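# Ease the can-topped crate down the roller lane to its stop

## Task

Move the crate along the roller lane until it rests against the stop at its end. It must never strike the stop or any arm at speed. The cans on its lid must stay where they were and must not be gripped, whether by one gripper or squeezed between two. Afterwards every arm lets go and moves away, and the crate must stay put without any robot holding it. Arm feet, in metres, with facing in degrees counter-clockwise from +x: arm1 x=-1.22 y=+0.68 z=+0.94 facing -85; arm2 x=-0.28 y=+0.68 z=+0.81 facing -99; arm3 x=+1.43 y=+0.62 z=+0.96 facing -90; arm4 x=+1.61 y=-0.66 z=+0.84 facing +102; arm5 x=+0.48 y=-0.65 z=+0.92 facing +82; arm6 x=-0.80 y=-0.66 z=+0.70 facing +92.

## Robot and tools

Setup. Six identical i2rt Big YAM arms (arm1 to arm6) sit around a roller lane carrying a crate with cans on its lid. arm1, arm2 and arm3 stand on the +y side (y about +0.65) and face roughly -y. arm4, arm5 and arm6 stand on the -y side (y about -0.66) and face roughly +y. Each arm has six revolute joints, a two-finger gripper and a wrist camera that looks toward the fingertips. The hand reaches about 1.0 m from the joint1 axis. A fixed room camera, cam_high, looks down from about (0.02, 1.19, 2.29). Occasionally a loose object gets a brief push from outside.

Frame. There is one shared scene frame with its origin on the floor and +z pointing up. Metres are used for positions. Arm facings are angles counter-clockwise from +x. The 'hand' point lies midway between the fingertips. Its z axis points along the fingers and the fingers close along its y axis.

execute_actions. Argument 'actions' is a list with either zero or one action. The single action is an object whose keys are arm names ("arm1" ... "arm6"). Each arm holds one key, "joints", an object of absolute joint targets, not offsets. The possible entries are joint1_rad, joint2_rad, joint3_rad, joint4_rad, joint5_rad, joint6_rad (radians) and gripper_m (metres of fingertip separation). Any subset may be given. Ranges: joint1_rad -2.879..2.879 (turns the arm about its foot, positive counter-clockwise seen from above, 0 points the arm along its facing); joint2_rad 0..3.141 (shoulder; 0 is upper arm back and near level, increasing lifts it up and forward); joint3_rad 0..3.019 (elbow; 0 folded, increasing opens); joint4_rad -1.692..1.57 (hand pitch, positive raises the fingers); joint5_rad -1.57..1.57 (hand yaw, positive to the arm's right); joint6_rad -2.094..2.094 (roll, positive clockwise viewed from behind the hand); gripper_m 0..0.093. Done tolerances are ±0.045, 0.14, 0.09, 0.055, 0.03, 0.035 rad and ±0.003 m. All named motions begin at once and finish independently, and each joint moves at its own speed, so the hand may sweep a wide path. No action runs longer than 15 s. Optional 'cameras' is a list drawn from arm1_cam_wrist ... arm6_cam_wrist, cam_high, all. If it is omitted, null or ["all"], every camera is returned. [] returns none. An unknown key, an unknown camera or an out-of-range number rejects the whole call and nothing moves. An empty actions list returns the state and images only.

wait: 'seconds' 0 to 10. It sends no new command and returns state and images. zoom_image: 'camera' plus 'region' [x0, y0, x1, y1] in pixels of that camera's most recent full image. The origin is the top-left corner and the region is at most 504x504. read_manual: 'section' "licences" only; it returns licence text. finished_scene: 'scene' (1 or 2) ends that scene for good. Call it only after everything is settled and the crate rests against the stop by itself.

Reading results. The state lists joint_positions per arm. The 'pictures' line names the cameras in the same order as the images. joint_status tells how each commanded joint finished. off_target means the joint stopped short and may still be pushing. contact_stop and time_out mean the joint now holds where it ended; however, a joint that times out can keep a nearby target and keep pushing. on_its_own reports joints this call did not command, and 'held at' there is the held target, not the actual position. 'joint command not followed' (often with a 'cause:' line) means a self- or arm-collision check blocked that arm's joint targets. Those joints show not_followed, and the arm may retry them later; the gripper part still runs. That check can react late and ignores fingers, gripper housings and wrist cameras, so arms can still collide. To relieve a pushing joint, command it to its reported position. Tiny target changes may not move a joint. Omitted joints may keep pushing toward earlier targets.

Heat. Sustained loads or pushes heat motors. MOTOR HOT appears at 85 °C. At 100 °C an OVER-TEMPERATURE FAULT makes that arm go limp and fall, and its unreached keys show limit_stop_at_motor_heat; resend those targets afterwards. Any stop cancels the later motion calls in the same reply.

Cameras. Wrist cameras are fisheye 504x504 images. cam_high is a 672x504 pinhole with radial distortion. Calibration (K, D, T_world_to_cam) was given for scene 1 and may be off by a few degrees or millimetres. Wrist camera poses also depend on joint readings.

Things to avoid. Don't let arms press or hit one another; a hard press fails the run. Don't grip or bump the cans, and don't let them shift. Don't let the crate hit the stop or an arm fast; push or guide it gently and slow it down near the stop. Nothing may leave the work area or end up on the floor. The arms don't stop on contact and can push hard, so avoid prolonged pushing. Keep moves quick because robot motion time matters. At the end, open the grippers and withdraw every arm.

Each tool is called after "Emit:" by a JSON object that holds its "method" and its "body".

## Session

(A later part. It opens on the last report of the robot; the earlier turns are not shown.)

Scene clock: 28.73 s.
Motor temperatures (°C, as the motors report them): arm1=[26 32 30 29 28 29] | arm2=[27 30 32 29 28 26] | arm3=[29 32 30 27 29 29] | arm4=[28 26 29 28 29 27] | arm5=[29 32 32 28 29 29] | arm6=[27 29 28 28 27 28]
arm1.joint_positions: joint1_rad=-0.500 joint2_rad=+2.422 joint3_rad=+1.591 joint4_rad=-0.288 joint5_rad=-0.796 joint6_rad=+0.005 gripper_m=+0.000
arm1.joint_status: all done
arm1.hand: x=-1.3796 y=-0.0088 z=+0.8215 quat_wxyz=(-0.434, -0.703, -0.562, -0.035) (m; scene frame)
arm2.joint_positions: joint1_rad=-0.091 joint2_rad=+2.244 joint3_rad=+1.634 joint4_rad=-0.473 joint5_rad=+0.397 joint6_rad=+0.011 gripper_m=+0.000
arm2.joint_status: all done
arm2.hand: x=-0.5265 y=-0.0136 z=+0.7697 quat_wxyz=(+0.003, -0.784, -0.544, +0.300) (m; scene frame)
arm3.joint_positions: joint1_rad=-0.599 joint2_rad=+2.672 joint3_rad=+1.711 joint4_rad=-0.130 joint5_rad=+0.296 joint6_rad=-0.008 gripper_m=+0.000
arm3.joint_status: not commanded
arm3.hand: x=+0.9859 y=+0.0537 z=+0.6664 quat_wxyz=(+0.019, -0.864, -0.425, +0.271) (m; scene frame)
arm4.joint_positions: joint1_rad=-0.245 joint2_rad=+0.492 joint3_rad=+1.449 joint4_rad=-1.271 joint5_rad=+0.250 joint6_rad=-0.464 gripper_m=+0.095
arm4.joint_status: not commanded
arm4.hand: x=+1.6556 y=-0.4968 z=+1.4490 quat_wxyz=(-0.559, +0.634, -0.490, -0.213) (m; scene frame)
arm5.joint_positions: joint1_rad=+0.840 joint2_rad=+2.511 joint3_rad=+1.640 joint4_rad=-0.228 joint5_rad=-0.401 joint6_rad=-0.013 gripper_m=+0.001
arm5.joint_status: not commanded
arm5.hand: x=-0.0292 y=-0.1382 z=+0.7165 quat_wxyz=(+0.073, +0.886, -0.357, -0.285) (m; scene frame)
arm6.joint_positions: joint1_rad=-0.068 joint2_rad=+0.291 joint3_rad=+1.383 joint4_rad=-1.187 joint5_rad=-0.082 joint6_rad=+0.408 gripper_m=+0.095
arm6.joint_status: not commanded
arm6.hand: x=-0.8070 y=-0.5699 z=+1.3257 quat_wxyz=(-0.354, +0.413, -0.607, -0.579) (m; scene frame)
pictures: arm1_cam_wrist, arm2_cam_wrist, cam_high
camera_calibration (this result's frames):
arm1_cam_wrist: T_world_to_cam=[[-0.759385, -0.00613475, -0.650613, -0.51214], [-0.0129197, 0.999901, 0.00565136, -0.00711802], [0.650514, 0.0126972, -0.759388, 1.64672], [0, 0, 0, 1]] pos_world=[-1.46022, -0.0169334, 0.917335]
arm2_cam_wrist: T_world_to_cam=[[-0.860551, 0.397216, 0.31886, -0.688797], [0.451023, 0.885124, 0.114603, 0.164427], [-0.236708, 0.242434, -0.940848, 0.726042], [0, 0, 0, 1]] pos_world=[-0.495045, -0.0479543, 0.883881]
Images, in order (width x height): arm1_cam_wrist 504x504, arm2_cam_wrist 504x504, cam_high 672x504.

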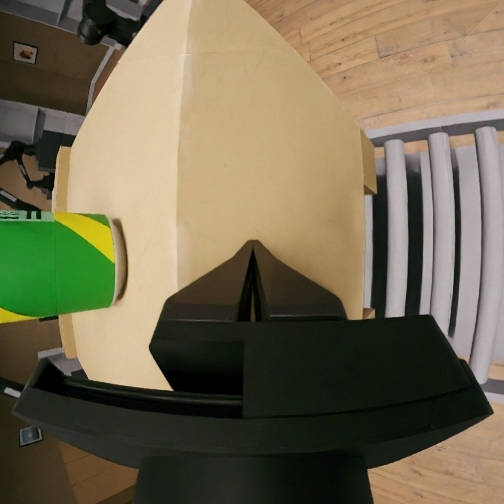

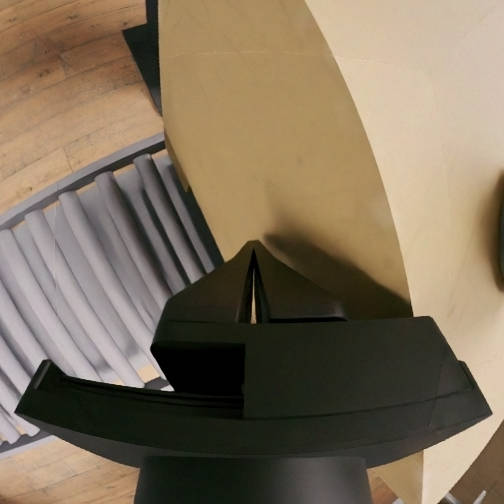

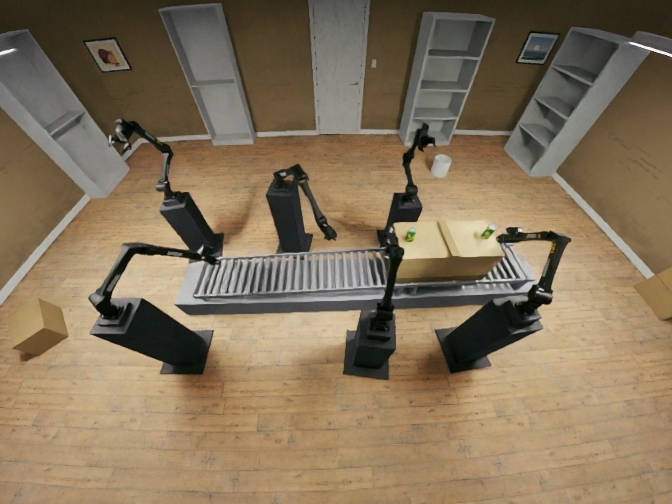

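Emit:
{"method": "execute_actions", "body": {"actions": [{"arm2":{"joints":{"joint1_rad":-0.05,"joint2_rad":2.2,"joint3_rad":1.53,"joint4_rad":-0.37}}}], "cameras": []}}

Emit:
{"method": "execute_actions", "body": {"actions": [{"arm2":{"joints":{"joint1_rad":0.01,"joint2_rad":2.15,"joint3_rad":1.41,"joint4_rad":-0.28}}}], "cameras": ["arm2_cam_wrist"]}}

Emit:
{"method": "execute_actions", "body": {"actions": [{"arm2":{"joints":{"joint1_rad":0.07,"joint2_rad":2.1,"joint3_rad":1.28,"joint4_rad":-0.18}}}], "cameras": []}}

Emit:
{"method": "execute_actions", "body": {"actions": [{"arm2":{"joints":{"joint1_rad":0.14,"joint2_rad":2.05,"joint3_rad":1.16,"joint4_rad":-0.09}}}], "cameras": []}}

Emit:
{"method": "execute_actions", "body": {"actions": [{"arm2":{"joints":{"joint1_rad":0.22}}}], "cameras": ["arm2_cam_wrist","cam_high"]}}

Scene clock: 30.23 s.
Motor temperatures (°C, as the motors report them): arm1=[26 32 30 29 28 29] | arm2=[27 30 32 29 28 26] | arm3=[29 32 30 27 29 29] | arm4=[28 26 29 28 29 27] | arm5=[29 33 32 28 29 29] | arm6=[27 29 28 28 27 28]
arm1.joint_positions: joint1_rad=-0.500 joint2_rad=+2.422 joint3_rad=+1.591 joint4_rad=-0.288 joint5_rad=-0.796 joint6_rad=+0.005 gripper_m=+0.000
arm1.joint_status: not commanded
arm1.hand: x=-1.3796 y=-0.0088 z=+0.8215 quat_wxyz=(-0.434, -0.703, -0.562, -0.035) (m; scene frame)
arm2.joint_positions: joint1_rad=-0.050 joint2_rad=+2.219 joint3_rad=+1.527 joint4_rad=-0.389 joint5_rad=+0.397 joint6_rad=+0.011 gripper_m=+0.000
arm2.joint_status: all done
arm2.hand: x=-0.4923 y=+0.0011 z=+0.7529 quat_wxyz=(-0.005, -0.772, -0.559, +0.302) (m; scene frame)
arm3.joint_positions: joint1_rad=-0.599 joint2_rad=+2.672 joint3_rad=+1.711 joint4_rad=-0.130 joint5_rad=+0.296 joint6_rad=-0.008 gripper_m=+0.000
arm3.joint_status: not commanded
arm3.hand: x=+0.9859 y=+0.0537 z=+0.6664 quat_wxyz=(+0.019, -0.864, -0.425, +0.271) (m; scene frame)
arm4.joint_positions: joint1_rad=-0.245 joint2_rad=+0.492 joint3_rad=+1.449 joint4_rad=-1.271 joint5_rad=+0.250 joint6_rad=-0.464 gripper_m=+0.095
arm4.joint_status: not commanded
arm4.hand: x=+1.6556 y=-0.4968 z=+1.4490 quat_wxyz=(-0.559, +0.634, -0.490, -0.213) (m; scene frame)
arm5.joint_positions: joint1_rad=+0.840 joint2_rad=+2.511 joint3_rad=+1.640 joint4_rad=-0.228 joint5_rad=-0.401 joint6_rad=-0.013 gripper_m=+0.001
arm5.joint_status: not commanded
arm5.hand: x=-0.0292 y=-0.1382 z=+0.7165 quat_wxyz=(+0.073, +0.886, -0.357, -0.285) (m; scene frame)
arm6.joint_positions: joint1_rad=-0.068 joint2_rad=+0.291 joint3_rad=+1.383 joint4_rad=-1.187 joint5_rad=-0.082 joint6_rad=+0.408 gripper_m=+0.095
arm6.joint_status: not commanded
arm6.hand: x=-0.8070 y=-0.5699 z=+1.3257 quat_wxyz=(-0.354, +0.413, -0.607, -0.579) (m; scene frame)
pictures: none
No camera images: the call's "cameras" was empty. Leave "cameras" out to get every camera's image.

Scene clock: 31.17 s.
Motor temperatures (°C, as the motors report them): arm1=[26 32 30 29 28 29] | arm2=[27 30 32 29 28 26] | arm3=[29 32 30 27 29 29] | arm4=[28 26 29 28 29 27] | arm5=[29 33 32 28 29 29] | arm6=[27 29 28 28 27 28]
arm1.joint_positions: joint1_rad=-0.500 joint2_rad=+2.422 joint3_rad=+1.591 joint4_rad=-0.288 joint5_rad=-0.796 joint6_rad=+0.005 gripper_m=+0.000
arm1.joint_status: not commanded
arm1.hand: x=-1.3796 y=-0.0088 z=+0.8215 quat_wxyz=(-0.434, -0.703, -0.562, -0.035) (m; scene frame)
arm2.joint_positions: joint1_rad=+0.016 joint2_rad=+2.167 joint3_rad=+1.411 joint4_rad=-0.300 joint5_rad=+0.398 joint6_rad=+0.011 gripper_m=+0.000
arm2.joint_status: all done
arm2.hand: x=-0.4438 y=+0.0138 z=+0.7517 quat_wxyz=(-0.023, -0.753, -0.580, +0.310) (m; scene frame)
arm3.joint_positions: joint1_rad=-0.599 joint2_rad=+2.672 joint3_rad=+1.711 joint4_rad=-0.130 joint5_rad=+0.296 joint6_rad=-0.008 gripper_m=+0.000
arm3.joint_status: not commanded
arm3.hand: x=+0.9859 y=+0.0537 z=+0.6664 quat_wxyz=(+0.019, -0.864, -0.425, +0.271) (m; scene frame)
arm4.joint_positions: joint1_rad=-0.245 joint2_rad=+0.492 joint3_rad=+1.449 joint4_rad=-1.271 joint5_rad=+0.250 joint6_rad=-0.464 gripper_m=+0.095
arm4.joint_status: not commanded
arm4.hand: x=+1.6556 y=-0.4968 z=+1.4490 quat_wxyz=(-0.559, +0.634, -0.490, -0.213) (m; scene frame)
arm5.joint_positions: joint1_rad=+0.840 joint2_rad=+2.511 joint3_rad=+1.640 joint4_rad=-0.228 joint5_rad=-0.401 joint6_rad=-0.013 gripper_m=+0.001
arm5.joint_status: not commanded
arm5.hand: x=-0.0292 y=-0.1382 z=+0.7165 quat_wxyz=(+0.073, +0.886, -0.357, -0.285) (m; scene frame)
arm6.joint_positions: joint1_rad=-0.068 joint2_rad=+0.291 joint3_rad=+1.383 joint4_rad=-1.187 joint5_rad=-0.082 joint6_rad=+0.408 gripper_m=+0.095
arm6.joint_status: not commanded
arm6.hand: x=-0.8070 y=-0.5699 z=+1.3257 quat_wxyz=(-0.354, +0.413, -0.607, -0.579) (m; scene frame)
pictures: arm2_cam_wrist
camera_calibration (this result's frames):
arm2_cam_wrist: T_world_to_cam=[[-0.896769, 0.31207, 0.313715, -0.633807], [0.354486, 0.930986, 0.0872102, 0.0820551], [-0.264849, 0.189415, -0.945504, 0.713768], [0, 0, 0, 1]] pos_world=[-0.408426, -0.0137982, 0.86655]
Images, in order (width x height): arm2_cam_wrist 504x504.

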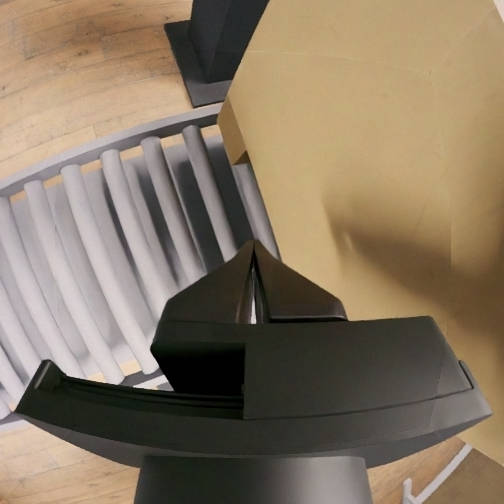

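Scene clock: 32.10 s.
Motor temperatures (°C, as the motors report them): arm1=[26 32 30 29 28 29] | arm2=[27 30 32 29 28 26] | arm3=[29 32 30 27 29 29] | arm4=[28 26 29 28 29 27] | arm5=[29 33 32 28 29 29] | arm6=[27 29 28 28 27 28]
arm1.joint_positions: joint1_rad=-0.500 joint2_rad=+2.422 joint3_rad=+1.591 joint4_rad=-0.288 joint5_rad=-0.796 joint6_rad=+0.005 gripper_m=+0.000
arm1.joint_status: not commanded
arm1.hand: x=-1.3796 y=-0.0088 z=+0.8215 quat_wxyz=(-0.434, -0.703, -0.562, -0.035) (m; scene frame)
arm2.joint_positions: joint1_rad=+0.074 joint2_rad=+2.116 joint3_rad=+1.280 joint4_rad=-0.200 joint5_rad=+0.398 joint6_rad=+0.011 gripper_m=+0.000
arm2.joint_status: all done
arm2.hand: x=-0.4023 y=+0.0378 z=+0.7466 quat_wxyz=(-0.039, -0.735, -0.599, +0.316) (m; scene frame)
arm3.joint_positions: joint1_rad=-0.599 joint2_rad=+2.672 joint3_rad=+1.711 joint4_rad=-0.130 joint5_rad=+0.296 joint6_rad=-0.008 gripper_m=+0.000
arm3.joint_status: not commanded
arm3.hand: x=+0.9859 y=+0.0537 z=+0.6664 quat_wxyz=(+0.019, -0.864, -0.425, +0.271) (m; scene frame)
arm4.joint_positions: joint1_rad=-0.245 joint2_rad=+0.492 joint3_rad=+1.449 joint4_rad=-1.271 joint5_rad=+0.250 joint6_rad=-0.464 gripper_m=+0.095
arm4.joint_status: not commanded
arm4.hand: x=+1.6556 y=-0.4968 z=+1.4490 quat_wxyz=(-0.559, +0.634, -0.490, -0.213) (m; scene frame)
arm5.joint_positions: joint1_rad=+0.840 joint2_rad=+2.511 joint3_rad=+1.640 joint4_rad=-0.228 joint5_rad=-0.401 joint6_rad=-0.013 gripper_m=+0.001
arm5.joint_status: not commanded
arm5.hand: x=-0.0292 y=-0.1382 z=+0.7165 quat_wxyz=(+0.073, +0.886, -0.357, -0.285) (m; scene frame)
arm6.joint_positions: joint1_rad=-0.068 joint2_rad=+0.291 joint3_rad=+1.383 joint4_rad=-1.187 joint5_rad=-0.082 joint6_rad=+0.408 gripper_m=+0.095
arm6.joint_status: not commanded
arm6.hand: x=-0.8070 y=-0.5699 z=+1.3257 quat_wxyz=(-0.354, +0.413, -0.607, -0.579) (m; scene frame)
pictures: none
No camera images: the call's "cameras" was empty. Leave "cameras" out to get every camera's image.

Scene clock: 33.03 s.
Motor temperatures (°C, as the motors report them): arm1=[26 32 30 29 28 29] | arm2=[27 30 32 29 28 26] | arm3=[29 32 30 27 29 29] | arm4=[28 26 29 28 29 27] | arm5=[29 33 32 28 29 29] | arm6=[27 29 28 28 27 28]
arm1.joint_positions: joint1_rad=-0.500 joint2_rad=+2.422 joint3_rad=+1.591 joint4_rad=-0.288 joint5_rad=-0.796 joint6_rad=+0.005 gripper_m=+0.000
arm1.joint_status: not commanded
arm1.hand: x=-1.3796 y=-0.0088 z=+0.8215 quat_wxyz=(-0.434, -0.703, -0.562, -0.035) (m; scene frame)
arm2.joint_positions: joint1_rad=+0.146 joint2_rad=+2.066 joint3_rad=+1.160 joint4_rad=-0.110 joint5_rad=+0.398 joint6_rad=+0.011 gripper_m=+0.000
arm2.joint_status: all done
arm2.hand: x=-0.3554 y=+0.0619 z=+0.7449 quat_wxyz=(-0.057, -0.713, -0.621, +0.321) (m; scene frame)
arm3.joint_positions: joint1_rad=-0.599 joint2_rad=+2.672 joint3_rad=+1.711 joint4_rad=-0.130 joint5_rad=+0.296 joint6_rad=-0.008 gripper_m=+0.000
arm3.joint_status: not commanded
arm3.hand: x=+0.9859 y=+0.0537 z=+0.6664 quat_wxyz=(+0.019, -0.864, -0.425, +0.271) (m; scene frame)
arm4.joint_positions: joint1_rad=-0.245 joint2_rad=+0.492 joint3_rad=+1.449 joint4_rad=-1.271 joint5_rad=+0.250 joint6_rad=-0.464 gripper_m=+0.095
arm4.joint_status: not commanded
arm4.hand: x=+1.6556 y=-0.4968 z=+1.4490 quat_wxyz=(-0.559, +0.634, -0.490, -0.213) (m; scene frame)
arm5.joint_positions: joint1_rad=+0.840 joint2_rad=+2.511 joint3_rad=+1.640 joint4_rad=-0.228 joint5_rad=-0.401 joint6_rad=-0.013 gripper_m=+0.001
arm5.joint_status: not commanded
arm5.hand: x=-0.0292 y=-0.1382 z=+0.7165 quat_wxyz=(+0.073, +0.886, -0.357, -0.285) (m; scene frame)
arm6.joint_positions: joint1_rad=-0.068 joint2_rad=+0.291 joint3_rad=+1.383 joint4_rad=-1.187 joint5_rad=-0.082 joint6_rad=+0.408 gripper_m=+0.095
arm6.joint_status: not commanded
arm6.hand: x=-0.8070 y=-0.5699 z=+1.3257 quat_wxyz=(-0.354, +0.413, -0.607, -0.579) (m; scene frame)
pictures: none
No camera images: the call's "cameras" was empty. Leave "cameras" out to get every camera's image.

Scene clock: 33.87 s.
Motor temperatures (°C, as the motors report them): arm1=[26 32 30 29 28 29] | arm2=[27 30 32 29 28 26] | arm3=[29 32 30 27 29 29] | arm4=[28 26 29 28 29 27] | arm5=[29 33 32 28 29 29] | arm6=[27 29 28 28 27 28]
arm1.joint_positions: joint1_rad=-0.500 joint2_rad=+2.422 joint3_rad=+1.591 joint4_rad=-0.288 joint5_rad=-0.796 joint6_rad=+0.005 gripper_m=+0.000
arm1.joint_status: not commanded
arm1.hand: x=-1.3796 y=-0.0088 z=+0.8215 quat_wxyz=(-0.434, -0.703, -0.562, -0.035) (m; scene frame)
arm2.joint_positions: joint1_rad=+0.228 joint2_rad=+2.066 joint3_rad=+1.160 joint4_rad=-0.110 joint5_rad=+0.398 joint6_rad=+0.011 gripper_m=+0.000
arm2.joint_status: all done
arm2.hand: x=-0.3047 y=+0.0581 z=+0.7453 quat_wxyz=(-0.071, -0.687, -0.650, +0.318) (m; scene frame)
arm3.joint_positions: joint1_rad=-0.599 joint2_rad=+2.672 joint3_rad=+1.711 joint4_rad=-0.130 joint5_rad=+0.296 joint6_rad=-0.008 gripper_m=+0.000
arm3.joint_status: not commanded
arm3.hand: x=+0.9859 y=+0.0537 z=+0.6664 quat_wxyz=(+0.019, -0.864, -0.425, +0.271) (m; scene frame)
arm4.joint_positions: joint1_rad=-0.245 joint2_rad=+0.492 joint3_rad=+1.449 joint4_rad=-1.271 joint5_rad=+0.250 joint6_rad=-0.464 gripper_m=+0.095
arm4.joint_status: not commanded
arm4.hand: x=+1.6556 y=-0.4968 z=+1.4490 quat_wxyz=(-0.559, +0.634, -0.490, -0.213) (m; scene frame)
arm5.joint_positions: joint1_rad=+0.840 joint2_rad=+2.511 joint3_rad=+1.640 joint4_rad=-0.228 joint5_rad=-0.401 joint6_rad=-0.013 gripper_m=+0.001
arm5.joint_status: not commanded
arm5.hand: x=-0.0292 y=-0.1382 z=+0.7165 quat_wxyz=(+0.073, +0.886, -0.357, -0.285) (m; scene frame)
arm6.joint_positions: joint1_rad=-0.068 joint2_rad=+0.291 joint3_rad=+1.383 joint4_rad=-1.187 joint5_rad=-0.082 joint6_rad=+0.408 gripper_m=+0.095
arm6.joint_status: not commanded
arm6.hand: x=-0.8070 y=-0.5699 z=+1.3257 quat_wxyz=(-0.354, +0.413, -0.607, -0.579) (m; scene frame)
pictures: arm2_cam_wrist, cam_high
camera_calibration (this result's frames):
arm2_cam_wrist: T_world_to_cam=[[-0.943139, 0.130337, 0.305778, -0.518528], [0.15144, 0.987385, 0.0462307, -0.042496], [-0.295895, 0.0899091, -0.95098, 0.736572], [0, 0, 0, 1]] pos_world=[-0.264661, 0.0433189, 0.860984]
Images, in order (width x height): arm2_cam_wrist 504x504, cam_high 672x504.

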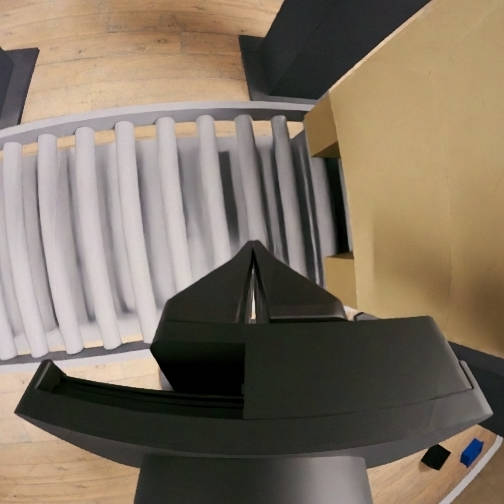

